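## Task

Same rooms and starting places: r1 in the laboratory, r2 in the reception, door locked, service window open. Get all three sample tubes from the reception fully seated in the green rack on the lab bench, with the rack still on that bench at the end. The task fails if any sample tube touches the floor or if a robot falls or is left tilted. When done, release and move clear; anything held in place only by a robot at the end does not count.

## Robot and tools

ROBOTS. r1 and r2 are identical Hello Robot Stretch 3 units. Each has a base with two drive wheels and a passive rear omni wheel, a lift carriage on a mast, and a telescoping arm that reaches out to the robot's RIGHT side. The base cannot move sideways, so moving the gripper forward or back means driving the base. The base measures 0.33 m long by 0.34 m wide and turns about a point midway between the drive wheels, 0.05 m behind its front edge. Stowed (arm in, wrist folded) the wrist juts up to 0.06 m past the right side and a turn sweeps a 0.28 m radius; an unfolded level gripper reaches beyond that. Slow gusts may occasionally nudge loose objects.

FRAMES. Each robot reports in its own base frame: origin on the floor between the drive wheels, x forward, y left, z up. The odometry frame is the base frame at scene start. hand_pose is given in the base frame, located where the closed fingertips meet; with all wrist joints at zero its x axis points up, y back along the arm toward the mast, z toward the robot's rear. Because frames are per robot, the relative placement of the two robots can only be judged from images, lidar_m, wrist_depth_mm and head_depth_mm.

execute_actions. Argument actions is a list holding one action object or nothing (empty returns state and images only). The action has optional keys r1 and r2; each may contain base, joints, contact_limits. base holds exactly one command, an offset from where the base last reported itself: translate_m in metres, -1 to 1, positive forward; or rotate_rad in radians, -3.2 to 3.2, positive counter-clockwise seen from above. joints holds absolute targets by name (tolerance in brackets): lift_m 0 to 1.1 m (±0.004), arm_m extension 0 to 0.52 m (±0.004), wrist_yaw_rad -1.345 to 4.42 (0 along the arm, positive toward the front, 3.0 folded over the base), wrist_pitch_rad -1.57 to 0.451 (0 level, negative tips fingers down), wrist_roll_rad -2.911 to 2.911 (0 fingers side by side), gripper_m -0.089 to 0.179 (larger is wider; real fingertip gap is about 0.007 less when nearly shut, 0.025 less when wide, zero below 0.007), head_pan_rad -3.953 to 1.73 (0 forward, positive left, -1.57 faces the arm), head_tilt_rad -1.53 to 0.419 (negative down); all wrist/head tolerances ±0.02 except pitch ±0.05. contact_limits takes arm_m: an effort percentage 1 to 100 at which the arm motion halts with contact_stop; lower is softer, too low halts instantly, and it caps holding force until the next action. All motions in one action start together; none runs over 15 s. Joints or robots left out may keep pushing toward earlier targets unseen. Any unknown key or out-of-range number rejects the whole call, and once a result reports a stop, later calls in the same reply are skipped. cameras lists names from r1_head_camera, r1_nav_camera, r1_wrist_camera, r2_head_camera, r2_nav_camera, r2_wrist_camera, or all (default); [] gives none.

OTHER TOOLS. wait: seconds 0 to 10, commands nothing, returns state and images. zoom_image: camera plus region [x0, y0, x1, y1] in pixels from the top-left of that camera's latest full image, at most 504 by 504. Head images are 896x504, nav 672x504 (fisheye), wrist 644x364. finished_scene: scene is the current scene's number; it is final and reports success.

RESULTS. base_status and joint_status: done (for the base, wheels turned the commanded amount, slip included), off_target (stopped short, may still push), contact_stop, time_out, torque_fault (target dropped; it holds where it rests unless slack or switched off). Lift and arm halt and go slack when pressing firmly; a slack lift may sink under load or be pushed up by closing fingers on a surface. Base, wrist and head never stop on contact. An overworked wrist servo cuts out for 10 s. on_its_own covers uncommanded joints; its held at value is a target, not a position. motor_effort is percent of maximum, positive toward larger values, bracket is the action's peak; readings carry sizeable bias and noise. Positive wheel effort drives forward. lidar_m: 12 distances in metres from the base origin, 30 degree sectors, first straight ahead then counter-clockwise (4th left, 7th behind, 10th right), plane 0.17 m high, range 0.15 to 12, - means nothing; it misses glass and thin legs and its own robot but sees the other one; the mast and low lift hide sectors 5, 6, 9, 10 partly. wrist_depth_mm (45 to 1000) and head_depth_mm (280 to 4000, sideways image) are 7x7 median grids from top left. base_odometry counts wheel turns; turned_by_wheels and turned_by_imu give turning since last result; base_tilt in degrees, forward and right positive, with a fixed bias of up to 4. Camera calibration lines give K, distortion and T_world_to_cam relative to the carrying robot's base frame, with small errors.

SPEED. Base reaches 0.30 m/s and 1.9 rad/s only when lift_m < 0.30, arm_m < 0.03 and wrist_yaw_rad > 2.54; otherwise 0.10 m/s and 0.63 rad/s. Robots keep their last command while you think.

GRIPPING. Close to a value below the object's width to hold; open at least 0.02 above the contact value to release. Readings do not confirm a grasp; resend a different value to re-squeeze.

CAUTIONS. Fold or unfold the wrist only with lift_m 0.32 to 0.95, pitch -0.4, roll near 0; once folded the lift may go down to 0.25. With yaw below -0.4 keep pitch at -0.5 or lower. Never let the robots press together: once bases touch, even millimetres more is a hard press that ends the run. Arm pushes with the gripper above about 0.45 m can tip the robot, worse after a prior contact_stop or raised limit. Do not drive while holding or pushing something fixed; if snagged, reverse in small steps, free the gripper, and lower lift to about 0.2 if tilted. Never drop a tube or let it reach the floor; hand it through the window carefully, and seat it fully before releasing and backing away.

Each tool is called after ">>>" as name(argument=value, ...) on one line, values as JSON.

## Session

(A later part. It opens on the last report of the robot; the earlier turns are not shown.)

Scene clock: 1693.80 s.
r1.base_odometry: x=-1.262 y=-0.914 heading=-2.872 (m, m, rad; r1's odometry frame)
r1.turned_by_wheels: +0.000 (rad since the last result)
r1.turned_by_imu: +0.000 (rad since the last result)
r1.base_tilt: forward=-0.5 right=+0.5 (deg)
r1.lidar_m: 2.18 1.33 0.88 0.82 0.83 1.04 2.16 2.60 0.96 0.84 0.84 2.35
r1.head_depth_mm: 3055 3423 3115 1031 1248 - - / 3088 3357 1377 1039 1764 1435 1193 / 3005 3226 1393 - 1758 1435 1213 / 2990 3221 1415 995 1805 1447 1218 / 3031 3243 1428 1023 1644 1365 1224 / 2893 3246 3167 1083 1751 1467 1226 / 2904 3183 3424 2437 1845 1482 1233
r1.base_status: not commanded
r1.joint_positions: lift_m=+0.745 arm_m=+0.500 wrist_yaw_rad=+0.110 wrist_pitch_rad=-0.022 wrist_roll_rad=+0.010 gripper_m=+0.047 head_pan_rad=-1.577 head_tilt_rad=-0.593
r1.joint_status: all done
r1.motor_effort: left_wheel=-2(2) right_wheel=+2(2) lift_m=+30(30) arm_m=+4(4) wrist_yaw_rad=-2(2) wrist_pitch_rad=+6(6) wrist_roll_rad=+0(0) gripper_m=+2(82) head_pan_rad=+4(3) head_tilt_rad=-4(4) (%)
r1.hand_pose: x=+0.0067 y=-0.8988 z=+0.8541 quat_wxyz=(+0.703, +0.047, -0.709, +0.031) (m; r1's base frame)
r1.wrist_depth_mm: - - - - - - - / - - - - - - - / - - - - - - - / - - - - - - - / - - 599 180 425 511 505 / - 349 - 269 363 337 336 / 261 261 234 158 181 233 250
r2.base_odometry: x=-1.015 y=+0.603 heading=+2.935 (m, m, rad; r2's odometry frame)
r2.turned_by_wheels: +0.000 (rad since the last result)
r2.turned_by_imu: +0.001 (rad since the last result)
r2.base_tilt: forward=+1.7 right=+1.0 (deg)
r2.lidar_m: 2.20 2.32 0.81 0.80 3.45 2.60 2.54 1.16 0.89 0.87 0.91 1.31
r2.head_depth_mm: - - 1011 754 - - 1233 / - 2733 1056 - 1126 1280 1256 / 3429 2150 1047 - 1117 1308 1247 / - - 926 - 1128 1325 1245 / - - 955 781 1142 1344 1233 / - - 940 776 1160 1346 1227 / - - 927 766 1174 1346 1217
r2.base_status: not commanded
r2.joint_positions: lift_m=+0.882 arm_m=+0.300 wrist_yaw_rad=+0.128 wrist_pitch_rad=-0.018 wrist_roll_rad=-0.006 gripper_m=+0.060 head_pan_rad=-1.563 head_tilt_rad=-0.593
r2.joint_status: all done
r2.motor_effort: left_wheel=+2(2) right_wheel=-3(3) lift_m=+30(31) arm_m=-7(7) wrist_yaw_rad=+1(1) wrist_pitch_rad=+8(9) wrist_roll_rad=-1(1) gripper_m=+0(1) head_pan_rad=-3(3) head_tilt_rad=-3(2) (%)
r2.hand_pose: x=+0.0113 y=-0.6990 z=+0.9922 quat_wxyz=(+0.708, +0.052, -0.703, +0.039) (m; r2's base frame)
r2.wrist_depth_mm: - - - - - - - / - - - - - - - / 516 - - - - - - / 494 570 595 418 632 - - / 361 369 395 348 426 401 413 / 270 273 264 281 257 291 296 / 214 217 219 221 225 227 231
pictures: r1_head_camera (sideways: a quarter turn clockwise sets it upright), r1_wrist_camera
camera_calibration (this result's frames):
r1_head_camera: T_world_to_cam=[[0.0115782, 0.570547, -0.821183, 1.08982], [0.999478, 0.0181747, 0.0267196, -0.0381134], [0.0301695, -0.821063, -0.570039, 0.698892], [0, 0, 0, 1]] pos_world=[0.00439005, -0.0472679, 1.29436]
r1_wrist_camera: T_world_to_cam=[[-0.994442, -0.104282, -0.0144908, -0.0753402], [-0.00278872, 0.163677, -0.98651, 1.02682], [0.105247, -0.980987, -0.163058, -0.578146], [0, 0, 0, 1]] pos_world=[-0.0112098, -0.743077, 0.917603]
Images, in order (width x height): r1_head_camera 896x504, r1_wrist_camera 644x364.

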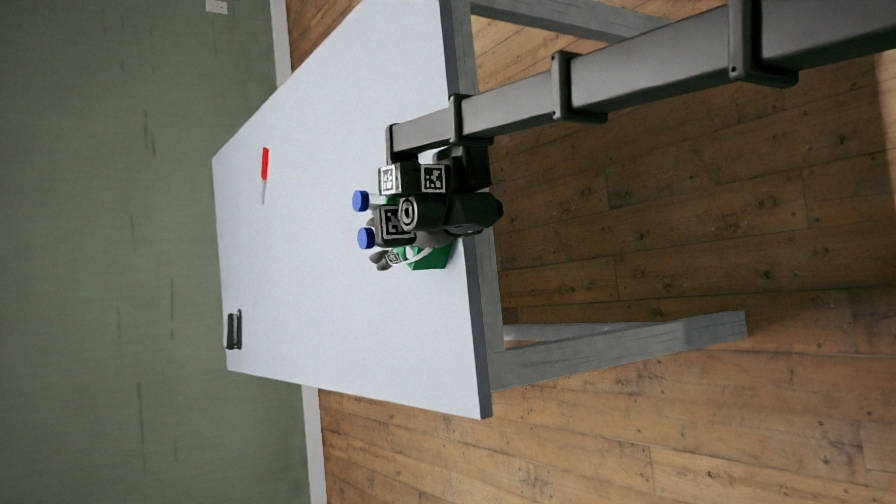

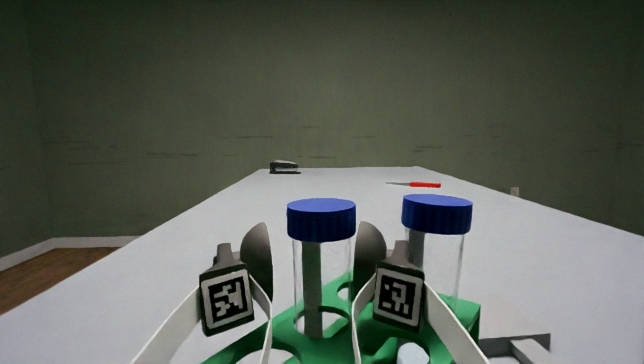

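>>> execute_actions(actions=[{"r1": {"joints": {"arm_m": 0.42}}, "r2": {"joints": {"arm_m": 0.23}}}], cameras=["r1_head_camera", "r1_wrist_camera"])

Scene clock: 1700.73 s.
r1.base_odometry: x=-1.262 y=-0.914 heading=-2.872 (m, m, rad; r1's odometry frame)
r1.turned_by_wheels: +0.000 (rad since the last result)
r1.turned_by_imu: +0.000 (rad since the last result)
r1.base_tilt: forward=-0.7 right=+0.6 (deg)
r1.lidar_m: 2.18 1.33 0.88 0.82 0.83 1.04 2.15 2.60 0.96 0.84 0.84 2.35
r1.head_depth_mm: 3095 3539 3111 1028 1234 - - / 3028 3364 1374 1045 1741 1391 1200 / 3011 3227 1394 1028 1741 1447 1211 / 2953 3234 1411 996 1803 1457 1215 / 2920 3160 1428 1016 1638 1355 1223 / 2919 3176 3171 1085 1759 1460 1224 / 2936 3186 3397 2436 1848 1481 1226
r1.base_status: not commanded
r1.joint_positions: lift_m=+0.745 arm_m=+0.420 wrist_yaw_rad=+0.110 wrist_pitch_rad=-0.022 wrist_roll_rad=+0.010 gripper_m=+0.047 head_pan_rad=-1.577 head_tilt_rad=-0.593
r1.joint_status: all done
r1.motor_effort: left_wheel=-1(1) right_wheel=+1(1) lift_m=+30(30) arm_m=-3(4) wrist_yaw_rad=-1(2) wrist_pitch_rad=+6(6) wrist_roll_rad=+0(0) gripper_m=+1(0) head_pan_rad=+4(4) head_tilt_rad=-4(3) (%)
r1.hand_pose: x=+0.0066 y=-0.8193 z=+0.8541 quat_wxyz=(+0.703, +0.047, -0.709, +0.031) (m; r1's base frame)
r1.wrist_depth_mm: - - - - - - - / - - - - - - - / - - - - - - - / - - - - - - - / - - 594 525 518 511 501 / - 353 - 230 266 333 336 / 263 261 241 180 227 252 251
r2.base_odometry: x=-1.015 y=+0.603 heading=+2.935 (m, m, rad; r2's odometry frame)
r2.turned_by_wheels: +0.000 (rad since the last result)
r2.turned_by_imu: +0.001 (rad since the last result)
r2.base_tilt: forward=+1.7 right=+1.0 (deg)
r2.lidar_m: 2.21 2.33 0.81 0.80 3.45 2.61 2.53 1.16 0.89 0.86 0.92 1.31
r2.head_depth_mm: - - 1012 785 - 1308 1235 / - 2772 995 - 1148 1291 1257 / 3431 2052 989 - 1163 1309 1246 / - - 901 - 1175 1332 1240 / - - 956 785 1149 1341 1234 / - - 934 774 1153 1335 1228 / - - 928 767 1172 1346 1218
r2.base_status: not commanded
r2.joint_positions: lift_m=+0.882 arm_m=+0.230 wrist_yaw_rad=+0.128 wrist_pitch_rad=-0.018 wrist_roll_rad=-0.006 gripper_m=+0.060 head_pan_rad=-1.563 head_tilt_rad=-0.593
r2.joint_status: all done
r2.motor_effort: left_wheel=+2(2) right_wheel=-3(3) lift_m=+30(30) arm_m=-7(6) wrist_yaw_rad=+1(1) wrist_pitch_rad=+9(9) wrist_roll_rad=-1(1) gripper_m=+0(0) head_pan_rad=-3(3) head_tilt_rad=-3(3) (%)
r2.hand_pose: x=+0.0113 y=-0.6290 z=+0.9922 quat_wxyz=(+0.708, +0.052, -0.703, +0.039) (m; r2's base frame)
r2.wrist_depth_mm: 506 - - - - - - / 509 - - - - - - / 514 - - - - - - / 493 571 593 429 624 647 - / 361 372 396 386 426 403 412 / 269 273 264 281 258 291 297 / 226 218 218 223 225 228 231
pictures: r1_head_camera (sideways: a quarter turn clockwise sets it upright), r1_wrist_camera
camera_calibration (this result's frames):
r1_head_camera: T_world_to_cam=[[0.0115784, 0.570547, -0.821183, 1.08982], [0.999478, 0.0181744, 0.0267196, -0.0381134], [0.0301693, -0.821064, -0.570039, 0.698892], [0, 0, 0, 1]] pos_world=[0.00439004, -0.0472679, 1.29436]
r1_wrist_camera: T_world_to_cam=[[-0.994488, -0.103847, -0.0144907, -0.0668028], [-0.00271728, 0.163678, -0.98651, 1.0138], [0.104818, -0.981033, -0.163058, -0.500171], [0, 0, 0, 1]] pos_world=[-0.0112529, -0.663559, 0.917603]
Images, in order (width x height): r1_head_camera 896x504, r1_wrist_camera 644x364.

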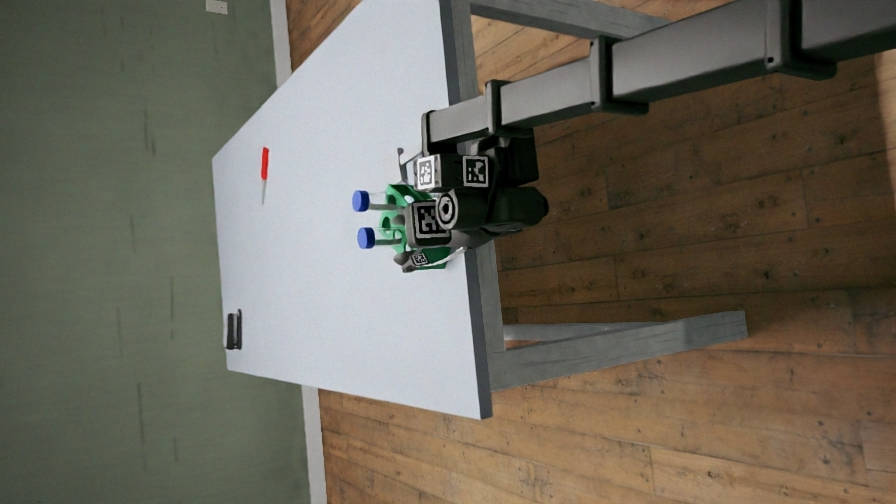

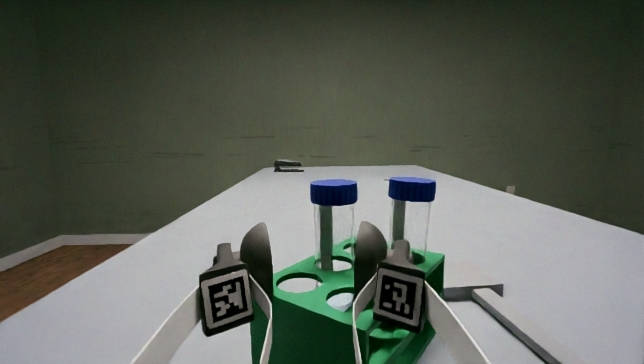

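>>> zoom_image(camera="r1_wrist_camera", region=[230, 160, 470, 364])

>>> zoom_image(camera="r1_head_camera", region=[330, 160, 480, 290])

Region (230, 160, 470, 364) of r1_wrist_camera's 644x364 image, scaled by 2.100; it fills the top 428 rows of this view, and the rest is white.

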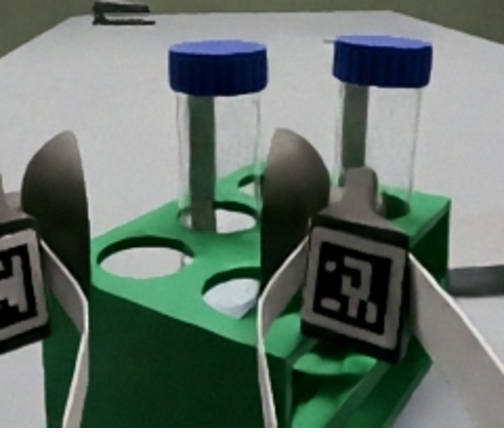

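Region (330, 160, 480, 290) of r1_head_camera's 896x504 image, scaled by 3.360, with more detail than that image has; it fills the top 437 rows of this view, and the rest is white.

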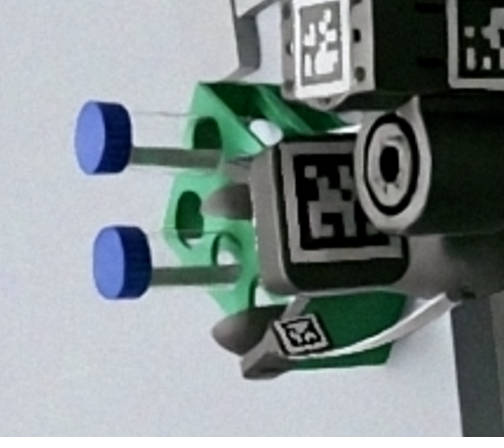

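>>> execute_actions(actions=[{"r1": {"base": {"rotate_rad": -3.013}, "joints": {"lift_m": 0.877, "arm_m": 0.44, "gripper_m": 0.08, "wrist_yaw_rad": -0.045}}, "r2": {"joints": {"arm_m": 0.05}}}], cameras=["r1_head_camera", "r1_wrist_camera"])

Scene clock: 1723.33 s.
r1.base_odometry: x=-1.262 y=-0.914 heading=+0.398 (m, m, rad; r1's odometry frame)
r1.turned_by_wheels: -3.013 (rad since the last result)
r1.turned_by_imu: -3.082 (rad since the last result)
r1.base_tilt: forward=-0.6 right=+0.5 (deg)
r1.lidar_m: 2.56 2.65 0.96 0.84 3.16 2.27 2.18 1.19 0.85 0.82 0.84 1.13
r1.head_depth_mm: - - 1009 - - 1309 1204 / - - 3851 704 1084 1297 1202 / - - - 708 1084 1302 1208 / - 2512 1119 750 1083 1290 1219 / - 2693 1054 755 1078 1299 1222 / - - 1071 730 1086 1289 1227 / - - 1087 735 1076 1280 1229
r1.base_status: done
r1.joint_positions: lift_m=+0.877 arm_m=+0.440 wrist_yaw_rad=-0.044 wrist_pitch_rad=-0.022 wrist_roll_rad=+0.010 gripper_m=+0.080 head_pan_rad=-1.577 head_tilt_rad=-0.593
r1.joint_status: all done
r1.motor_effort: left_wheel=+2(8) right_wheel=-3(8) lift_m=+36(36) arm_m=+3(4) wrist_yaw_rad=-1(2) wrist_pitch_rad=+6(6) wrist_roll_rad=+0(0) gripper_m=+0(82) head_pan_rad=+4(3) head_tilt_rad=-4(4) (%)
r1.hand_pose: x=-0.0326 y=-0.8402 z=+0.9859 quat_wxyz=(+0.704, -0.008, -0.710, -0.023) (m; r1's base frame)
r1.wrist_depth_mm: - - - - - - - / - - - - - - - / - - - - - - - / - - - - - - - / - - - - - 494 488 / 342 338 218 221 269 327 323 / 253 250 162 177 227 243 240
r2.base_odometry: x=-1.015 y=+0.603 heading=+2.935 (m, m, rad; r2's odometry frame)
r2.turned_by_wheels: +0.000 (rad since the last result)
r2.turned_by_imu: +0.002 (rad since the last result)
r2.base_tilt: forward=+1.7 right=+1.0 (deg)
r2.lidar_m: 2.21 2.33 0.81 0.80 3.44 2.60 2.54 1.16 0.88 0.87 0.91 1.31
r2.head_depth_mm: - - 1011 752 1077 - - / - 2774 997 775 1085 - - / - 2994 982 763 1110 - - / 1641 1079 894 757 - - - / - - 950 754 1144 1342 1232 / - - 941 773 1160 1345 1222 / - - 927 766 1173 1345 1218
r2.base_status: not commanded
r2.joint_positions: lift_m=+0.882 arm_m=+0.050 wrist_yaw_rad=+0.129 wrist_pitch_rad=-0.018 wrist_roll_rad=-0.006 gripper_m=+0.060 head_pan_rad=-1.563 head_tilt_rad=-0.593
r2.joint_status: all done
r2.motor_effort: left_wheel=+2(2) right_wheel=-3(3) lift_m=+31(31) arm_m=-7(9) wrist_yaw_rad=+1(1) wrist_pitch_rad=+8(9) wrist_roll_rad=-1(1) gripper_m=+0(0) head_pan_rad=-3(2) head_tilt_rad=-2(2) (%)
r2.hand_pose: x=+0.0113 y=-0.4490 z=+0.9922 quat_wxyz=(+0.708, +0.052, -0.703, +0.039) (m; r2's base frame)
r2.wrist_depth_mm: 601 688 - - - - - / 624 712 - - - - - / 650 712 - - - - - / 658 573 597 587 643 664 597 / 430 414 400 390 429 406 414 / 741 716 678 644 622 353 339 / 764 732 709 676 644 605 586
pictures: r1_head_camera (sideways: a quarter turn clockwise sets it upright), r1_wrist_camera
camera_calibration (this result's frames):
r1_head_camera: T_world_to_cam=[[0.0115584, 0.570593, -0.821152, 1.08978], [0.999477, 0.0182084, 0.0267209, -0.0381151], [0.0301986, -0.821031, -0.570084, 0.698951], [0, 0, 0, 1]] pos_world=[0.00439172, -0.0472675, 1.29436]
r1_wrist_camera: T_world_to_cam=[[-0.998671, 0.0494517, -0.0144915, 0.0226312], [0.0223452, 0.162169, -0.98651, 1.14669], [-0.0464345, -0.985523, -0.163058, -0.503763], [0, 0, 0, 1]] pos_world=[-0.0264139, -0.683546, 1.04941]
Images, in order (width x height): r1_head_camera 896x504, r1_wrist_camera 644x364.

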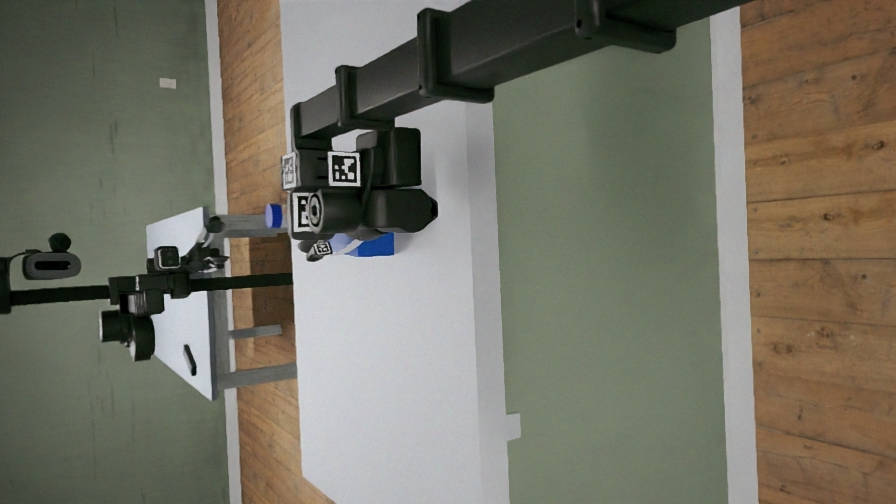

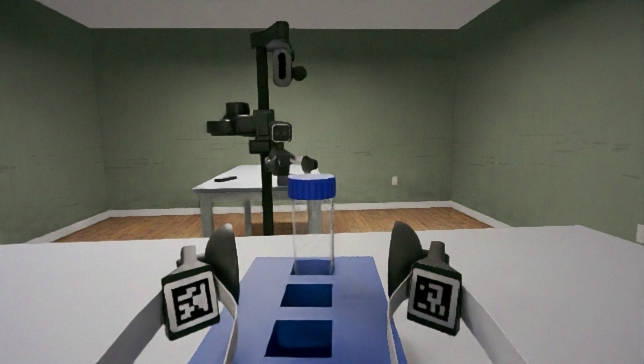

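>>> zoom_image(camera="r1_wrist_camera", region=[230, 150, 410, 300])

Region (230, 150, 410, 300) of r1_wrist_camera's 644x364 image, scaled by 2.800.

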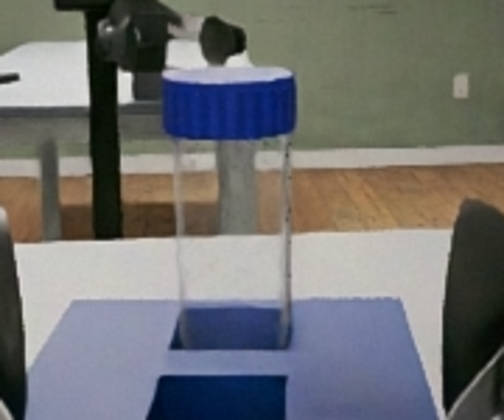

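>>> execute_actions(actions=[{"r1": {"joints": {"arm_m": 0.512, "gripper_m": 0.052}}}], cameras=["r1_wrist_camera"])

>>> execute_actions(actions=[{"r1": {"joints": {"gripper_m": -0.02}}}], cameras=["r1_wrist_camera"])

Scene clock: 1736.47 s.
r1.base_odometry: x=-1.262 y=-0.914 heading=+0.398 (m, m, rad; r1's odometry frame)
r1.turned_by_wheels: +0.000 (rad since the last result)
r1.turned_by_imu: +0.000 (rad since the last result)
r1.base_tilt: forward=-0.6 right=+0.6 (deg)
r1.lidar_m: 2.57 2.66 0.96 0.84 3.14 2.27 2.18 1.19 0.85 0.82 0.85 1.14
r1.head_depth_mm: - - 1009 - - 1314 1198 / - - 3902 735 1086 1293 1206 / - - - 742 1091 1293 1209 / - 2527 1048 749 1089 1291 1216 / - 2705 1064 755 1081 1291 1216 / - - 1077 729 1082 1276 1224 / - - 1094 734 1075 1282 1241
r1.base_status: not commanded
r1.joint_positions: lift_m=+0.877 arm_m=+0.512 wrist_yaw_rad=-0.044 wrist_pitch_rad=-0.022 wrist_roll_rad=+0.010 gripper_m=+0.052 head_pan_rad=-1.577 head_tilt_rad=-0.593
r1.joint_status: all done
r1.motor_effort: left_wheel=+2(2) right_wheel=-3(3) lift_m=+36(35) arm_m=+4(5) wrist_yaw_rad=-1(1) wrist_pitch_rad=+6(6) wrist_roll_rad=+0(0) gripper_m=+0(80) head_pan_rad=+3(3) head_tilt_rad=-4(4) (%)
r1.hand_pose: x=-0.0326 y=-0.9121 z=+0.9859 quat_wxyz=(+0.704, -0.008, -0.710, -0.023) (m; r1's base frame)
r1.wrist_depth_mm: - - - - - - - / - - - - - - - / - - - - - - - / - - - - - - - / - - - - - - - / 341 338 358 330 352 326 322 / 252 252 161 160 168 243 241
r2.base_odometry: x=-1.015 y=+0.603 heading=+2.935 (m, m, rad; r2's odometry frame)
r2.turned_by_wheels: +0.000 (rad since the last result)
r2.turned_by_imu: +0.001 (rad since the last result)
r2.base_tilt: forward=+1.7 right=+1.0 (deg)
r2.lidar_m: 2.21 2.32 0.81 0.80 3.45 2.61 2.53 1.16 0.89 0.86 0.91 1.31
r2.head_depth_mm: - - 1009 750 1075 - - / - 2785 996 776 1084 - - / - 2939 979 763 1112 - - / 1639 1028 884 758 - - - / - - 909 749 1146 1348 1239 / - - 936 771 1157 1346 1222 / - - 925 767 1174 1348 1219
r2.base_status: not commanded
r2.joint_positions: lift_m=+0.882 arm_m=+0.050 wrist_yaw_rad=+0.129 wrist_pitch_rad=-0.018 wrist_roll_rad=-0.006 gripper_m=+0.060 head_pan_rad=-1.563 head_tilt_rad=-0.593
r2.joint_status: not commanded
r2.motor_effort: left_wheel=+2(2) right_wheel=-3(3) lift_m=+30(31) arm_m=-7(6) wrist_yaw_rad=+1(0) wrist_pitch_rad=+9(9) wrist_roll_rad=-1(1) gripper_m=+1(1) head_pan_rad=-3(2) head_tilt_rad=-2(2) (%)
r2.hand_pose: x=+0.0113 y=-0.4490 z=+0.9922 quat_wxyz=(+0.708, +0.052, -0.703, +0.039) (m; r2's base frame)
r2.wrist_depth_mm: 599 702 - - - - - / 631 689 - - - - - / 659 716 - 916 - - - / 667 571 597 580 645 663 604 / 429 415 398 384 428 402 417 / 740 726 676 636 621 354 339 / 776 741 703 670 633 601 580
pictures: r1_wrist_camera
camera_calibration (this result's frames):
r1_wrist_camera: T_world_to_cam=[[-0.998671, 0.0494521, -0.0144915, 0.026188], [0.0223453, 0.162169, -0.98651, 1.15835], [-0.0464349, -0.985523, -0.163058, -0.574642], [0, 0, 0, 1]] pos_world=[-0.0264139, -0.755466, 1.04941]
Images, in order (width x height): r1_wrist_camera 644x364.

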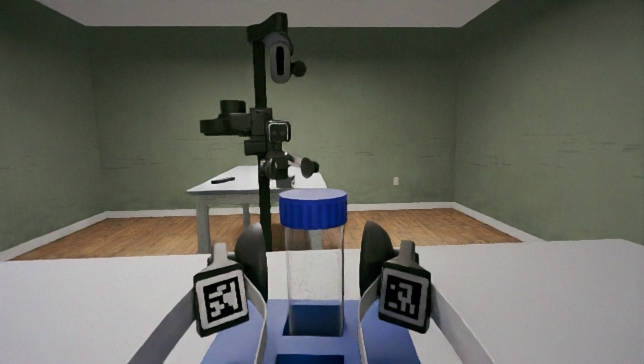

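Scene clock: 1737.67 s.
r1.base_odometry: x=-1.262 y=-0.914 heading=+0.398 (m, m, rad; r1's odometry frame)
r1.turned_by_wheels: +0.000 (rad since the last result)
r1.turned_by_imu: +0.000 (rad since the last result)
r1.base_tilt: forward=-0.6 right=+0.6 (deg)
r1.lidar_m: 2.57 2.65 0.96 0.83 3.15 2.27 2.17 1.19 0.85 0.82 0.84 1.13
r1.head_depth_mm: - - 1004 - - 1307 1197 / - - 3841 734 1087 1299 1203 / - - - 740 1084 1291 1208 / - 2542 1048 750 1084 1295 1216 / - 2707 1058 751 1075 1283 1226 / - - 1076 728 1078 1284 1230 / - - 1088 737 1074 1277 1230
r1.base_status: not commanded
r1.joint_positions: lift_m=+0.877 arm_m=+0.512 wrist_yaw_rad=-0.044 wrist_pitch_rad=-0.022 wrist_roll_rad=+0.009 gripper_m=-0.019 head_pan_rad=-1.577 head_tilt_rad=-0.593
r1.joint_status: all done
r1.motor_effort: left_wheel=+2(2) right_wheel=-3(3) lift_m=+36(36) arm_m=+4(4) wrist_yaw_rad=-1(1) wrist_pitch_rad=+6(6) wrist_roll_rad=+0(0) gripper_m=-19(92) head_pan_rad=+3(2) head_tilt_rad=-4(4) (%)
r1.hand_pose: x=-0.0326 y=-0.9121 z=+0.9859 quat_wxyz=(+0.704, -0.007, -0.710, -0.023) (m; r1's base frame)
r1.wrist_depth_mm: - - - - - - - / - - - - - - - / - - - - - - - / - - - - - - - / - - - 415 - - - / 341 339 360 312 330 324 321 / 251 250 153 160 160 244 241
r2.base_odometry: x=-1.015 y=+0.603 heading=+2.935 (m, m, rad; r2's odometry frame)
r2.turned_by_wheels: +0.000 (rad since the last result)
r2.turned_by_imu: +0.000 (rad since the last result)
r2.base_tilt: forward=+1.7 right=+1.0 (deg)
r2.lidar_m: 2.20 2.34 0.81 0.80 3.44 2.60 2.54 1.16 0.88 0.87 0.91 1.31
r2.head_depth_mm: - - 1010 748 1078 - - / - 2777 1000 776 1087 - - / - 2975 986 763 1110 - - / 1639 1024 889 756 - - - / - - 947 750 1144 1344 1238 / - - 937 775 1159 1346 1229 / - - 923 766 1173 1350 1218
r2.base_status: not commanded
r2.joint_positions: lift_m=+0.882 arm_m=+0.050 wrist_yaw_rad=+0.129 wrist_pitch_rad=-0.018 wrist_roll_rad=-0.006 gripper_m=+0.060 head_pan_rad=-1.563 head_tilt_rad=-0.593
r2.joint_status: not commanded
r2.motor_effort: left_wheel=+2(2) right_wheel=-3(3) lift_m=+31(30) arm_m=-7(7) wrist_yaw_rad=+1(1) wrist_pitch_rad=+9(9) wrist_roll_rad=-1(1) gripper_m=+0(0) head_pan_rad=-3(3) head_tilt_rad=-3(2) (%)
r2.hand_pose: x=+0.0113 y=-0.4490 z=+0.9922 quat_wxyz=(+0.708, +0.052, -0.703, +0.039) (m; r2's base frame)
r2.wrist_depth_mm: 594 698 - - - - - / 619 707 - - - - - / 653 724 - 943 - - - / 657 572 596 576 645 660 604 / 428 414 399 386 433 410 418 / 733 702 671 655 637 354 340 / 776 742 690 665 632 600 578
pictures: r1_wrist_camera
camera_calibration (this result's frames):
r1_wrist_camera: T_world_to_cam=[[-0.998673, 0.0494649, -0.0143419, 0.026048], [0.022213, 0.162453, -0.986466, 1.15849], [-0.0464656, -0.985476, -0.163336, -0.574331], [0, 0, 0, 1]] pos_world=[-0.0264067, -0.755478, 1.04938]
Images, in order (width x height): r1_wrist_camera 644x364.

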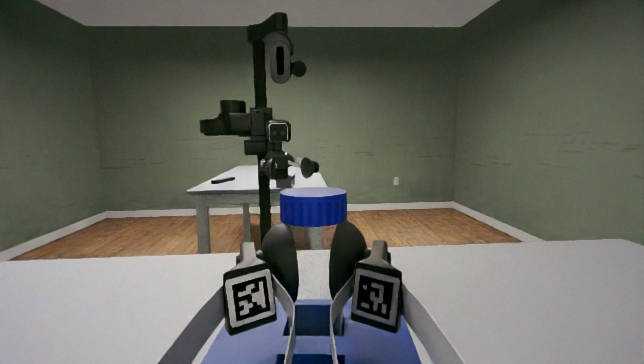

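>>> zoom_image(camera="r1_wrist_camera", region=[230, 170, 410, 340])

Region (230, 170, 410, 340) of r1_wrist_camera's 644x364 image, scaled by 2.800.

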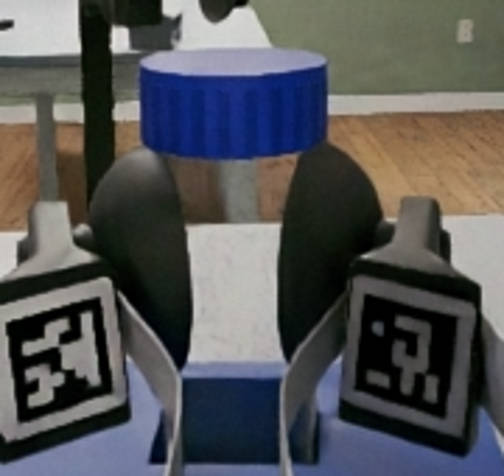

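>>> execute_actions(actions=[{"r1": {"joints": {"gripper_m": 0.05}}}], cameras=["r1_wrist_camera"])

>>> execute_actions(actions=[{"r1": {"joints": {"arm_m": 0.52}}}], cameras=["r1_wrist_camera"])

>>> execute_actions(actions=[{"r1": {"joints": {"gripper_m": -0.02}}}], cameras=["r1_wrist_camera"])

Scene clock: 1766.97 s.
r1.base_odometry: x=-1.262 y=-0.914 heading=+0.398 (m, m, rad; r1's odometry frame)
r1.turned_by_wheels: +0.000 (rad since the last result)
r1.turned_by_imu: +0.000 (rad since the last result)
r1.base_tilt: forward=-0.7 right=+0.5 (deg)
r1.lidar_m: 2.57 2.65 0.96 0.84 3.14 2.27 2.18 1.19 0.85 0.82 0.84 1.13
r1.head_depth_mm: - - 1006 - - 1320 1199 / - - 3822 733 1090 1296 1207 / - - - 742 1086 1287 1218 / - 2534 1049 749 1082 1297 1215 / - 2695 1062 754 1083 1286 1223 / - - 1073 733 1077 1284 1227 / - - 1092 734 1076 1279 1237
r1.base_status: not commanded
r1.joint_positions: lift_m=+0.877 arm_m=+0.512 wrist_yaw_rad=-0.044 wrist_pitch_rad=-0.022 wrist_roll_rad=+0.009 gripper_m=+0.050 head_pan_rad=-1.577 head_tilt_rad=-0.593
r1.joint_status: all done
r1.motor_effort: left_wheel=+2(2) right_wheel=-3(4) lift_m=+36(36) arm_m=+4(4) wrist_yaw_rad=-1(1) wrist_pitch_rad=+6(6) wrist_roll_rad=+0(0) gripper_m=+0(81) head_pan_rad=+3(3) head_tilt_rad=-3(4) (%)
r1.hand_pose: x=-0.0326 y=-0.9121 z=+0.9859 quat_wxyz=(+0.704, -0.007, -0.710, -0.023) (m; r1's base frame)
r1.wrist_depth_mm: - - - - - - - / - - - - - - - / - - - - - - - / - - - - - - - / - - - - - - - / 341 339 - 333 339 328 321 / 251 250 161 160 168 243 241
r2.base_odometry: x=-1.015 y=+0.603 heading=+2.935 (m, m, rad; r2's odometry frame)
r2.turned_by_wheels: +0.000 (rad since the last result)
r2.turned_by_imu: +0.001 (rad since the last result)
r2.base_tilt: forward=+1.7 right=+1.0 (deg)
r2.lidar_m: 2.21 2.33 0.81 0.80 3.45 2.60 2.54 1.16 0.89 0.87 0.92 1.31
r2.head_depth_mm: - - 1015 752 1073 - - / - 2790 999 774 1085 - - / - 2956 982 765 1115 - - / 1648 1030 884 757 - - - / - - 904 750 1145 1343 1235 / - - 942 774 1157 1342 1223 / - - 927 767 1173 1348 1213
r2.base_status: not commanded
r2.joint_positions: lift_m=+0.882 arm_m=+0.050 wrist_yaw_rad=+0.129 wrist_pitch_rad=-0.018 wrist_roll_rad=-0.006 gripper_m=+0.060 head_pan_rad=-1.563 head_tilt_rad=-0.593
r2.joint_status: not commanded
r2.motor_effort: left_wheel=+2(2) right_wheel=-3(3) lift_m=+30(31) arm_m=-7(7) wrist_yaw_rad=+1(1) wrist_pitch_rad=+9(9) wrist_roll_rad=-1(1) gripper_m=+0(0) head_pan_rad=-3(2) head_tilt_rad=-3(2) (%)
r2.hand_pose: x=+0.0113 y=-0.4490 z=+0.9922 quat_wxyz=(+0.708, +0.052, -0.703, +0.039) (m; r2's base frame)
r2.wrist_depth_mm: 599 685 - - - - - / 620 698 - - - - - / 649 718 - 910 - - - / 654 568 593 579 638 662 602 / 429 414 397 390 433 408 415 / 750 715 676 642 630 356 338 / 779 739 702 676 643 596 580
pictures: r1_wrist_camera
camera_calibration (this result's frames):
r1_wrist_camera: T_world_to_cam=[[-0.998667, 0.0495777, -0.0143419, 0.0261223], [0.0222315, 0.162453, -0.986466, 1.15849], [-0.0465768, -0.98547, -0.163339, -0.574326], [0, 0, 0, 1]] pos_world=[-0.0264178, -0.755477, 1.04938]
Images, in order (width x height): r1_wrist_camera 644x364.

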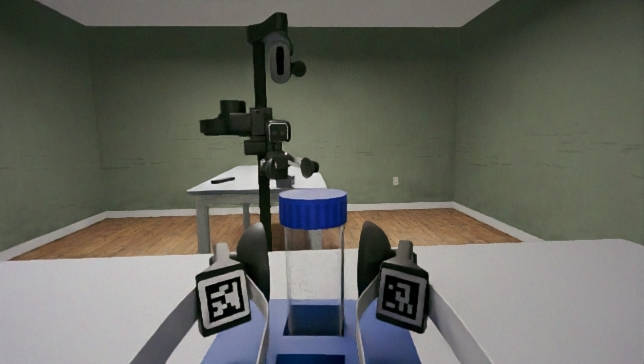

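Scene clock: 1767.73 s.
r1.base_odometry: x=-1.262 y=-0.914 heading=+0.398 (m, m, rad; r1's odometry frame)
r1.turned_by_wheels: +0.000 (rad since the last result)
r1.turned_by_imu: +0.000 (rad since the last result)
r1.base_tilt: forward=-0.6 right=+0.5 (deg)
r1.lidar_m: 2.56 2.66 0.96 0.84 3.15 2.29 2.18 1.18 0.85 0.82 0.84 1.13
r1.head_depth_mm: - - 1003 - - 1312 1199 / - - 1159 734 1087 1290 1205 / - - - 741 1085 1299 1216 / - 2504 1049 749 1080 1290 1225 / - 2709 1063 754 1088 1276 1222 / - - 1078 728 1082 1280 1228 / - - 1093 734 1080 1280 1236
r1.base_status: not commanded
r1.joint_positions: lift_m=+0.877 arm_m=+0.520 wrist_yaw_rad=-0.044 wrist_pitch_rad=-0.022 wrist_roll_rad=+0.009 gripper_m=+0.050 head_pan_rad=-1.577 head_tilt_rad=-0.593
r1.joint_status: all done
r1.motor_effort: left_wheel=+2(2) right_wheel=-3(3) lift_m=+36(36) arm_m=+4(6) wrist_yaw_rad=-1(1) wrist_pitch_rad=+6(6) wrist_roll_rad=+0(0) gripper_m=+2(1) head_pan_rad=+3(3) head_tilt_rad=-4(3) (%)
r1.hand_pose: x=-0.0326 y=-0.9200 z=+0.9859 quat_wxyz=(+0.704, -0.007, -0.710, -0.023) (m; r1's base frame)
r1.wrist_depth_mm: - - - - - - - / - - - - - - - / - - - - - - - / - - - - - - - / - - - 417 - - - / 340 339 - 331 340 324 323 / 252 250 161 168 168 243 240
r2.base_odometry: x=-1.015 y=+0.603 heading=+2.935 (m, m, rad; r2's odometry frame)
r2.turned_by_wheels: +0.000 (rad since the last result)
r2.turned_by_imu: +0.000 (rad since the last result)
r2.base_tilt: forward=+1.7 right=+1.0 (deg)
r2.lidar_m: 2.21 2.33 0.81 0.80 3.45 2.59 2.54 1.16 0.89 0.87 0.91 1.31
r2.head_depth_mm: - - 1014 753 1079 - - / - 2767 1003 775 1080 - - / - 2976 982 767 1111 - - / 1641 1025 883 756 - - - / - - 907 750 1146 1346 1235 / - - 938 774 1155 1339 1228 / - - 925 771 1173 1350 1214
r2.base_status: not commanded
r2.joint_positions: lift_m=+0.882 arm_m=+0.050 wrist_yaw_rad=+0.129 wrist_pitch_rad=-0.018 wrist_roll_rad=-0.006 gripper_m=+0.060 head_pan_rad=-1.563 head_tilt_rad=-0.593
r2.joint_status: not commanded
r2.motor_effort: left_wheel=+2(2) right_wheel=-3(3) lift_m=+31(31) arm_m=-7(7) wrist_yaw_rad=+1(1) wrist_pitch_rad=+9(9) wrist_roll_rad=-1(1) gripper_m=+0(1) head_pan_rad=-3(3) head_tilt_rad=-2(3) (%)
r2.hand_pose: x=+0.0113 y=-0.4490 z=+0.9922 quat_wxyz=(+0.708, +0.052, -0.703, +0.039) (m; r2's base frame)
r2.wrist_depth_mm: 601 691 - - - - - / 623 721 - - - - - / 652 719 - 815 - - - / 657 569 592 581 647 659 608 / 428 417 404 388 429 405 414 / 742 715 668 638 620 356 339 / 772 734 711 663 629 598 580
pictures: r1_wrist_camera
camera_calibration (this result's frames):
r1_wrist_camera: T_world_to_cam=[[-0.998667, 0.0495777, -0.0143421, 0.0265139], [0.0222317, 0.162453, -0.986466, 1.15977], [-0.0465768, -0.98547, -0.163339, -0.582107], [0, 0, 0, 1]] pos_world=[-0.0264178, -0.763373, 1.04938]
Images, in order (width x height): r1_wrist_camera 644x364.

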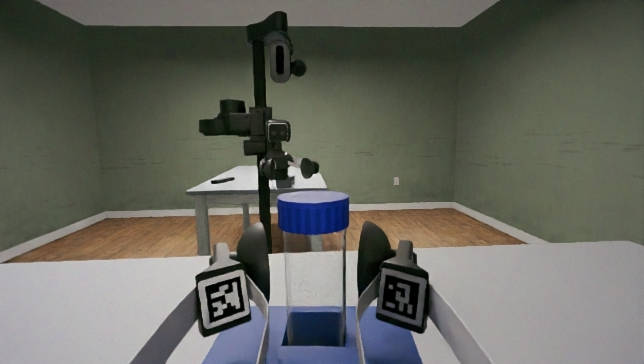

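Scene clock: 1768.93 s.
r1.base_odometry: x=-1.262 y=-0.914 heading=+0.398 (m, m, rad; r1's odometry frame)
r1.turned_by_wheels: +0.000 (rad since the last result)
r1.turned_by_imu: +0.000 (rad since the last result)
r1.base_tilt: forward=-0.6 right=+0.5 (deg)
r1.lidar_m: 2.57 2.64 0.96 0.84 3.15 2.28 2.18 1.19 0.85 0.82 0.84 1.13
r1.head_depth_mm: - - 1004 - - 1308 1206 / - - 1160 740 1084 1293 1197 / - - - 740 1093 1298 1215 / - 2481 1045 751 1083 1293 1225 / - 2700 1057 754 1074 1287 1219 / - - 1074 730 1080 1282 1223 / - - 1092 737 1071 1286 1228
r1.base_status: not commanded
r1.joint_positions: lift_m=+0.877 arm_m=+0.520 wrist_yaw_rad=-0.044 wrist_pitch_rad=-0.022 wrist_roll_rad=+0.009 gripper_m=-0.019 head_pan_rad=-1.577 head_tilt_rad=-0.593
r1.joint_status: all done
r1.motor_effort: left_wheel=+2(2) right_wheel=-3(3) lift_m=+36(35) arm_m=+4(4) wrist_yaw_rad=-1(1) wrist_pitch_rad=+6(6) wrist_roll_rad=+0(0) gripper_m=-20(95) head_pan_rad=+3(2) head_tilt_rad=-4(4) (%)
r1.hand_pose: x=-0.0326 y=-0.9200 z=+0.9858 quat_wxyz=(+0.704, -0.007, -0.710, -0.024) (m; r1's base frame)
r1.wrist_depth_mm: - - - - - - - / - - - - - - - / - - - - - - - / - - - - - - - / - - - 417 - - - / 339 334 363 332 338 324 323 / 251 250 161 168 159 243 240
r2.base_odometry: x=-1.015 y=+0.603 heading=+2.935 (m, m, rad; r2's odometry frame)
r2.turned_by_wheels: +0.000 (rad since the last result)
r2.turned_by_imu: +0.000 (rad since the last result)
r2.base_tilt: forward=+1.7 right=+1.0 (deg)
r2.lidar_m: 2.21 2.33 0.81 0.80 3.44 2.60 2.54 1.16 0.89 0.87 0.92 1.31
r2.head_depth_mm: - - 1010 750 1078 - - / - 2768 998 774 1088 - - / - 2972 977 764 1109 - - / 1650 1022 889 757 - - - / - - 950 753 1146 1345 1232 / - - 940 771 1158 1331 1224 / - - 926 767 1176 1349 1227
r2.base_status: not commanded
r2.joint_positions: lift_m=+0.882 arm_m=+0.050 wrist_yaw_rad=+0.129 wrist_pitch_rad=-0.018 wrist_roll_rad=-0.006 gripper_m=+0.060 head_pan_rad=-1.563 head_tilt_rad=-0.593
r2.joint_status: not commanded
r2.motor_effort: left_wheel=+2(2) right_wheel=-3(3) lift_m=+30(30) arm_m=-7(7) wrist_yaw_rad=+0(1) wrist_pitch_rad=+8(9) wrist_roll_rad=-1(1) gripper_m=+1(1) head_pan_rad=-3(2) head_tilt_rad=-3(3) (%)
r2.hand_pose: x=+0.0113 y=-0.4490 z=+0.9922 quat_wxyz=(+0.708, +0.052, -0.703, +0.039) (m; r2's base frame)
r2.wrist_depth_mm: 592 694 - - - - - / 622 703 - - - - - / 646 718 - 946 - - - / 657 575 601 584 643 667 597 / 431 417 397 386 431 408 418 / 739 713 666 638 621 354 340 / 786 735 713 665 636 611 579
pictures: r1_wrist_camera
camera_calibration (this result's frames):
r1_wrist_camera: T_world_to_cam=[[-0.998667, 0.0495883, -0.0143415, 0.0265213], [0.0222369, 0.162539, -0.986451, 1.15982], [-0.0465854, -0.985455, -0.163425, -0.582029], [0, 0, 0, 1]] pos_world=[-0.0264189, -0.763395, 1.04937]
Images, in order (width x height): r1_wrist_camera 644x364.

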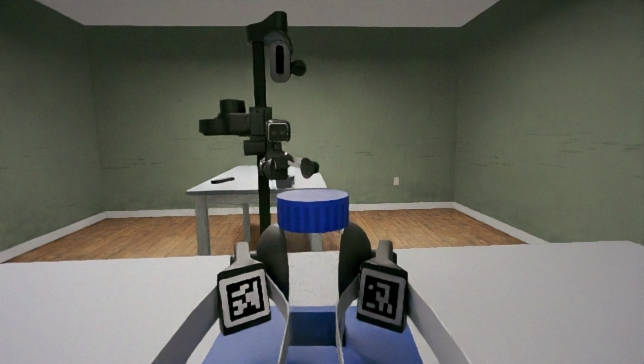

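>>> execute_actions(actions=[{"r1": {"joints": {"lift_m": 0.945}}}], cameras=["r1_wrist_camera"])

>>> execute_actions(actions=[{"r1": {"base": {"rotate_rad": 1.0}, "joints": {"arm_m": 0.451, "wrist_yaw_rad": 0.04}}}], cameras=["r1_wrist_camera"])

>>> execute_actions(actions=[{"r1": {"base": {"rotate_rad": 2.013}, "joints": {"lift_m": 0.805}}}], cameras=["r1_head_camera", "r1_wrist_camera"])

Scene clock: 1783.53 s.
r1.base_odometry: x=-1.262 y=-0.914 heading=+0.398 (m, m, rad; r1's odometry frame)
r1.turned_by_wheels: +0.000 (rad since the last result)
r1.turned_by_imu: +0.000 (rad since the last result)
r1.base_tilt: forward=-0.6 right=+0.6 (deg)
r1.lidar_m: 2.57 2.65 0.96 0.84 3.15 2.28 2.18 1.19 0.85 0.82 0.84 1.13
r1.head_depth_mm: - - - - 1089 1301 1199 / - - 955 737 1090 1292 1202 / - - 907 742 1090 1293 1214 / - 1872 987 749 1081 1288 1212 / - 2722 1063 755 1084 1295 1219 / - - 1076 731 1078 1284 1224 / - - 1087 737 1075 1279 1236
r1.base_status: not commanded
r1.joint_positions: lift_m=+0.945 arm_m=+0.520 wrist_yaw_rad=-0.044 wrist_pitch_rad=-0.022 wrist_roll_rad=+0.009 gripper_m=-0.019 head_pan_rad=-1.577 head_tilt_rad=-0.593
r1.joint_status: all done
r1.motor_effort: left_wheel=+2(2) right_wheel=-3(3) lift_m=+36(40) arm_m=+4(4) wrist_yaw_rad=-1(1) wrist_pitch_rad=+6(6) wrist_roll_rad=+0(0) gripper_m=-22(21) head_pan_rad=+3(3) head_tilt_rad=-4(5) (%)
r1.hand_pose: x=-0.0326 y=-0.9200 z=+1.0538 quat_wxyz=(+0.704, -0.007, -0.710, -0.024) (m; r1's base frame)
r1.wrist_depth_mm: - - - - - - - / - - - - - - - / - - - - - - - / - - - - - - - / - - - - - - - / - - - - - - - / 367 365 343 357 338 354 350
r2.base_odometry: x=-1.015 y=+0.603 heading=+2.935 (m, m, rad; r2's odometry frame)
r2.turned_by_wheels: +0.000 (rad since the last result)
r2.turned_by_imu: +0.001 (rad since the last result)
r2.base_tilt: forward=+1.7 right=+1.0 (deg)
r2.lidar_m: 2.21 2.33 0.81 0.80 3.44 2.60 2.53 1.16 0.88 0.86 0.92 1.31
r2.head_depth_mm: - - 1009 752 1076 - - / - 2774 997 775 1084 - - / - 2931 982 762 1111 - - / 1563 952 890 757 - - - / - - 947 753 1146 1352 1232 / - - 940 773 1157 1330 1224 / - - 928 769 1174 1353 1226
r2.base_status: not commanded
r2.joint_positions: lift_m=+0.882 arm_m=+0.050 wrist_yaw_rad=+0.129 wrist_pitch_rad=-0.018 wrist_roll_rad=-0.006 gripper_m=+0.060 head_pan_rad=-1.563 head_tilt_rad=-0.593
r2.joint_status: not commanded
r2.motor_effort: left_wheel=+2(2) right_wheel=-3(3) lift_m=+30(30) arm_m=-7(7) wrist_yaw_rad=+1(1) wrist_pitch_rad=+8(8) wrist_roll_rad=-1(1) gripper_m=+0(0) head_pan_rad=-3(2) head_tilt_rad=-2(2) (%)
r2.hand_pose: x=+0.0113 y=-0.4490 z=+0.9922 quat_wxyz=(+0.708, +0.052, -0.703, +0.039) (m; r2's base frame)
r2.wrist_depth_mm: 603 695 - - - - - / 633 711 - - - - - / 648 712 - - - - - / 661 566 585 583 638 666 600 / 431 410 399 384 428 404 415 / 731 712 671 639 624 356 340 / 783 730 703 668 634 604 581
pictures: r1_wrist_camera
camera_calibration (this result's frames):
r1_wrist_camera: T_world_to_cam=[[-0.998667, 0.049591, -0.0143396, 0.0274963], [0.0222503, 0.162851, -0.9864, 1.22704], [-0.0465814, -0.985404, -0.163737, -0.570547], [0, 0, 0, 1]] pos_world=[-0.0264192, -0.763408, 1.11733]
Images, in order (width x height): r1_wrist_camera 644x364.

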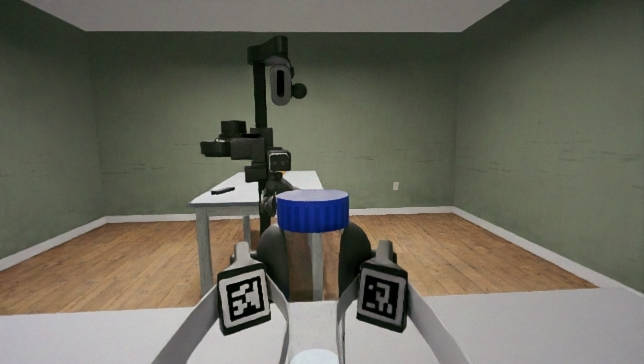

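Scene clock: 1786.07 s.
r1.base_odometry: x=-1.262 y=-0.914 heading=+1.398 (m, m, rad; r1's odometry frame)
r1.turned_by_wheels: +1.000 (rad since the last result)
r1.turned_by_imu: +1.023 (rad since the last result)
r1.base_tilt: forward=-0.6 right=+0.6 (deg)
r1.lidar_m: 0.96 0.84 3.29 2.30 2.19 1.24 0.86 0.82 0.83 1.10 2.57 2.62
r1.head_depth_mm: 861 926 - 1170 1238 1316 1192 / 961 1033 1201 1275 1426 1431 1200 / 1089 1186 - 1500 1673 1439 1206 / 1255 1410 1653 1834 1802 1450 1212 / 1443 1663 1947 2172 1810 1459 1214 / 1777 2140 2603 2444 1827 1467 1228 / 2158 2361 2593 2420 1827 1478 1241
r1.base_status: done
r1.joint_positions: lift_m=+0.945 arm_m=+0.451 wrist_yaw_rad=+0.039 wrist_pitch_rad=-0.022 wrist_roll_rad=+0.009 gripper_m=-0.019 head_pan_rad=-1.577 head_tilt_rad=-0.593
r1.joint_status: all done
r1.motor_effort: left_wheel=-2(8) right_wheel=+2(9) lift_m=+36(36) arm_m=-3(4) wrist_yaw_rad=+2(4) wrist_pitch_rad=+6(6) wrist_roll_rad=+0(0) gripper_m=-21(21) head_pan_rad=+3(3) head_tilt_rad=-3(4) (%)
r1.hand_pose: x=-0.0116 y=-0.8517 z=+1.0538 quat_wxyz=(+0.704, +0.022, -0.710, +0.005) (m; r1's base frame)
r1.wrist_depth_mm: - - - 759 534 416 331 / - - - 781 541 417 338 / - - - 808 556 424 341 / - - - 726 563 429 345 / - - - 701 572 432 351 / - - - 890 535 437 352 / - - - 842 620 444 357
r2.base_odometry: x=-1.015 y=+0.603 heading=+2.935 (m, m, rad; r2's odometry frame)
r2.turned_by_wheels: +0.000 (rad since the last result)
r2.turned_by_imu: +0.000 (rad since the last result)
r2.base_tilt: forward=+1.6 right=+1.0 (deg)
r2.lidar_m: 2.20 2.33 0.81 0.80 3.43 2.60 2.54 1.16 0.88 0.87 0.91 1.31
r2.head_depth_mm: - - 1012 753 1079 - - / - 2799 1000 776 1085 - - / - 2954 986 764 1117 - - / 1507 2564 891 759 - - - / - - 951 751 1141 1347 1231 / - - 938 773 1152 1343 1226 / - - 926 768 1173 1351 1212
r2.base_status: not commanded
r2.joint_positions: lift_m=+0.882 arm_m=+0.050 wrist_yaw_rad=+0.129 wrist_pitch_rad=-0.018 wrist_roll_rad=-0.006 gripper_m=+0.060 head_pan_rad=-1.563 head_tilt_rad=-0.593
r2.joint_status: not commanded
r2.motor_effort: left_wheel=+2(2) right_wheel=-3(3) lift_m=+31(30) arm_m=-6(7) wrist_yaw_rad=+1(1) wrist_pitch_rad=+8(9) wrist_roll_rad=-1(1) gripper_m=+1(1) head_pan_rad=-2(3) head_tilt_rad=-2(2) (%)
r2.hand_pose: x=+0.0113 y=-0.4490 z=+0.9922 quat_wxyz=(+0.708, +0.052, -0.703, +0.039) (m; r2's base frame)
r2.wrist_depth_mm: 595 695 - - - - - / 626 699 - - - - - / 659 716 - - - - - / 659 571 599 582 641 657 612 / 427 416 402 388 430 408 414 / 747 705 670 639 617 354 336 / 801 730 711 674 639 608 581
pictures: r1_wrist_camera
camera_calibration (this result's frames):
r1_wrist_camera: T_world_to_cam=[[-0.999361, -0.0327515, -0.0143413, -0.0250027], [0.00877636, 0.164131, -0.9864, 1.21637], [0.0346599, -0.985895, -0.163738, -0.50167], [0, 0, 0, 1]] pos_world=[-0.0182742, -0.695057, 1.11733]
Images, in order (width x height): r1_wrist_camera 644x364.

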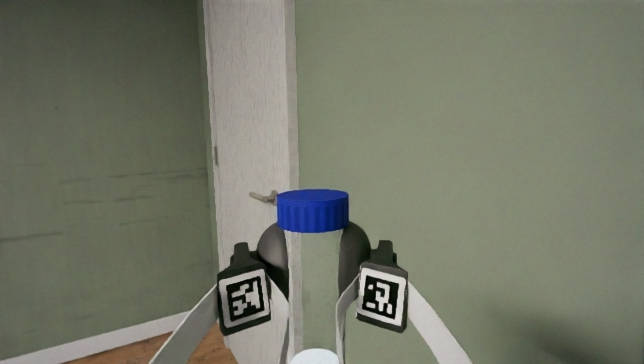

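Scene clock: 1790.23 s.
r1.base_odometry: x=-1.262 y=-0.914 heading=-2.872 (m, m, rad; r1's odometry frame)
r1.turned_by_wheels: +2.013 (rad since the last result)
r1.turned_by_imu: +2.059 (rad since the last result)
r1.base_tilt: forward=-0.6 right=+0.6 (deg)
r1.lidar_m: 2.18 1.33 0.89 0.82 0.83 1.04 2.17 2.60 0.97 0.84 0.84 2.36
r1.head_depth_mm: 3072 3434 3141 1026 - - 1169 / 3030 3446 1378 - 1710 1430 1205 / 3010 3314 1487 1556 1783 1437 1205 / 2996 3170 1489 991 1806 1445 1216 / 2974 3185 1437 1013 1620 1362 1223 / 2942 3200 3153 1085 1755 1461 1231 / 2886 3206 3439 2461 1831 1466 1234
r1.base_status: done
r1.joint_positions: lift_m=+0.805 arm_m=+0.451 wrist_yaw_rad=+0.039 wrist_pitch_rad=-0.022 wrist_roll_rad=+0.009 gripper_m=-0.019 head_pan_rad=-1.577 head_tilt_rad=-0.593
r1.joint_status: all done
r1.motor_effort: left_wheel=-2(8) right_wheel=+2(10) lift_m=+30(29) arm_m=-3(4) wrist_yaw_rad=+1(1) wrist_pitch_rad=+6(6) wrist_roll_rad=+0(0) gripper_m=-19(20) head_pan_rad=+4(4) head_tilt_rad=-3(4) (%)
r1.hand_pose: x=-0.0115 y=-0.8517 z=+0.9140 quat_wxyz=(+0.704, +0.022, -0.710, +0.005) (m; r1's base frame)
r1.wrist_depth_mm: - - - - - - - / - - - - - - - / - - - - - - - / - - - - - - - / - - 745 601 715 717 - / - 486 519 224 489 471 463 / 383 360 341 254 260 348 347
r2.base_odometry: x=-1.015 y=+0.603 heading=+2.935 (m, m, rad; r2's odometry frame)
r2.turned_by_wheels: +0.000 (rad since the last result)
r2.turned_by_imu: +0.001 (rad since the last result)
r2.base_tilt: forward=+1.7 right=+1.0 (deg)
r2.lidar_m: 2.20 2.33 0.81 0.80 3.44 2.61 2.54 1.16 0.89 0.86 0.91 1.31
r2.head_depth_mm: - - 1013 748 1076 - - / - 2528 996 776 1085 - - / 2049 2437 980 765 1116 - - / - - 893 757 - - - / - - 945 752 1144 1348 1229 / - - 939 775 1160 1345 1224 / - - 926 767 1170 1331 1224
r2.base_status: not commanded
r2.joint_positions: lift_m=+0.882 arm_m=+0.050 wrist_yaw_rad=+0.129 wrist_pitch_rad=-0.018 wrist_roll_rad=-0.006 gripper_m=+0.060 head_pan_rad=-1.563 head_tilt_rad=-0.593
r2.joint_status: not commanded
r2.motor_effort: left_wheel=+2(2) right_wheel=-3(3) lift_m=+30(31) arm_m=-7(7) wrist_yaw_rad=+1(1) wrist_pitch_rad=+8(9) wrist_roll_rad=-1(1) gripper_m=+0(0) head_pan_rad=-2(3) head_tilt_rad=-2(2) (%)
r2.hand_pose: x=+0.0113 y=-0.4490 z=+0.9922 quat_wxyz=(+0.708, +0.052, -0.703, +0.039) (m; r2's base frame)
r2.wrist_depth_mm: 598 693 - - - - - / 624 696 - - - - - / 650 711 - - - - - / 654 578 598 581 644 664 607 / 429 413 401 385 428 405 415 / 735 709 670 638 623 355 337 / 788 735 704 675 638 602 573
pictures: r1_head_camera (sideways: a quarter turn clockwise sets it upright), r1_wrist_camera
camera_calibration (this result's frames):
r1_head_camera: T_world_to_cam=[[0.0115381, 0.570597, -0.821149, 1.08978], [0.999476, 0.0182438, 0.026721, -0.0381152], [0.0302278, -0.821028, -0.570088, 0.698955], [0, 0, 0, 1]] pos_world=[0.0043934, -0.0472675, 1.29436]
r1_wrist_camera: T_world_to_cam=[[-0.999358, -0.0328408, -0.0143441, -0.0270581], [0.00876399, 0.164144, -0.986398, 1.07849], [0.0347485, -0.98589, -0.16375, -0.524541], [0, 0, 0, 1]] pos_world=[-0.0182655, -0.695055, 0.977534]
Images, in order (width x height): r1_head_camera 896x504, r1_wrist_camera 644x364.

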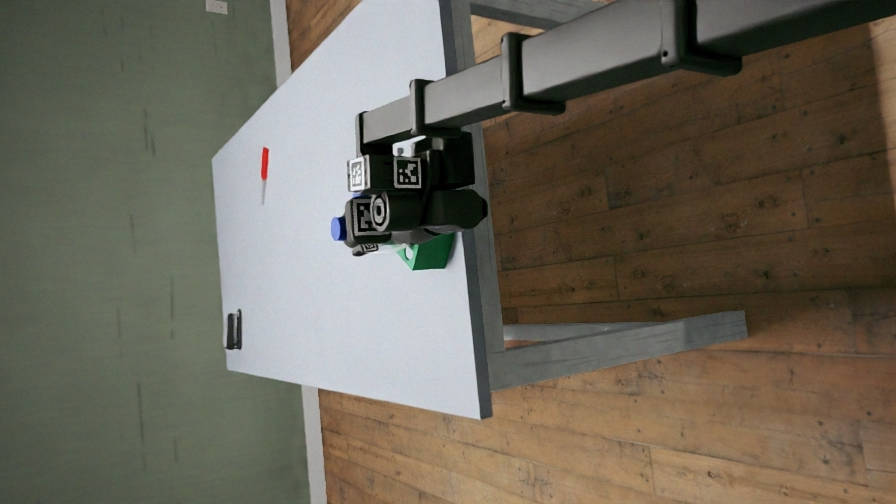

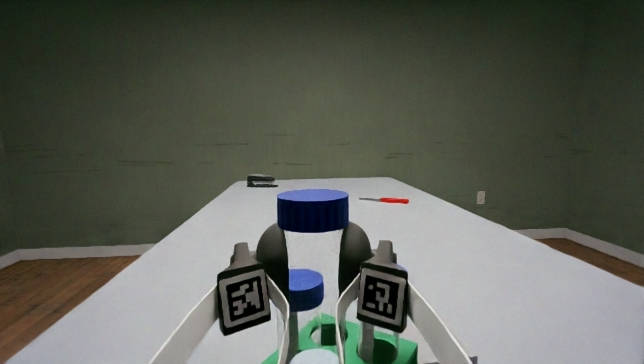

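>>> zoom_image(camera="r1_wrist_camera", region=[230, 170, 450, 364])

>>> zoom_image(camera="r1_head_camera", region=[310, 170, 490, 290])

Region (230, 170, 450, 364) of r1_wrist_camera's 644x364 image, scaled by 2.291; it fills the top 444 rows of this view, and the rest is white.

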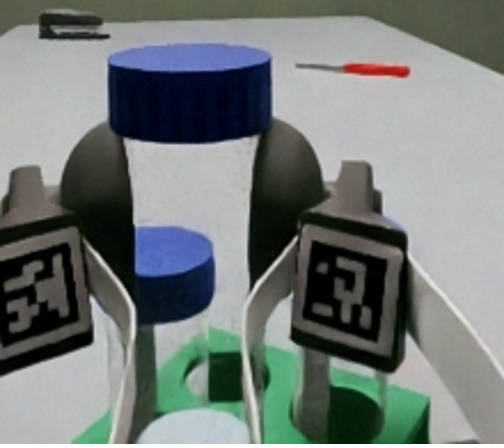

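Region (310, 170, 490, 290) of r1_head_camera's 896x504 image, scaled by 2.800, with more detail than that image has.

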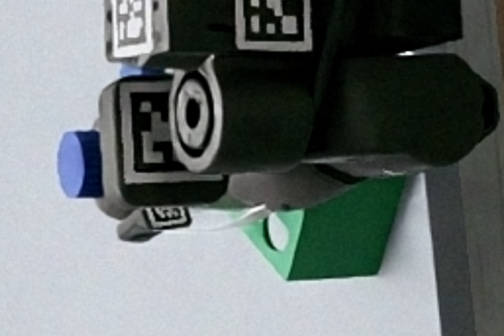

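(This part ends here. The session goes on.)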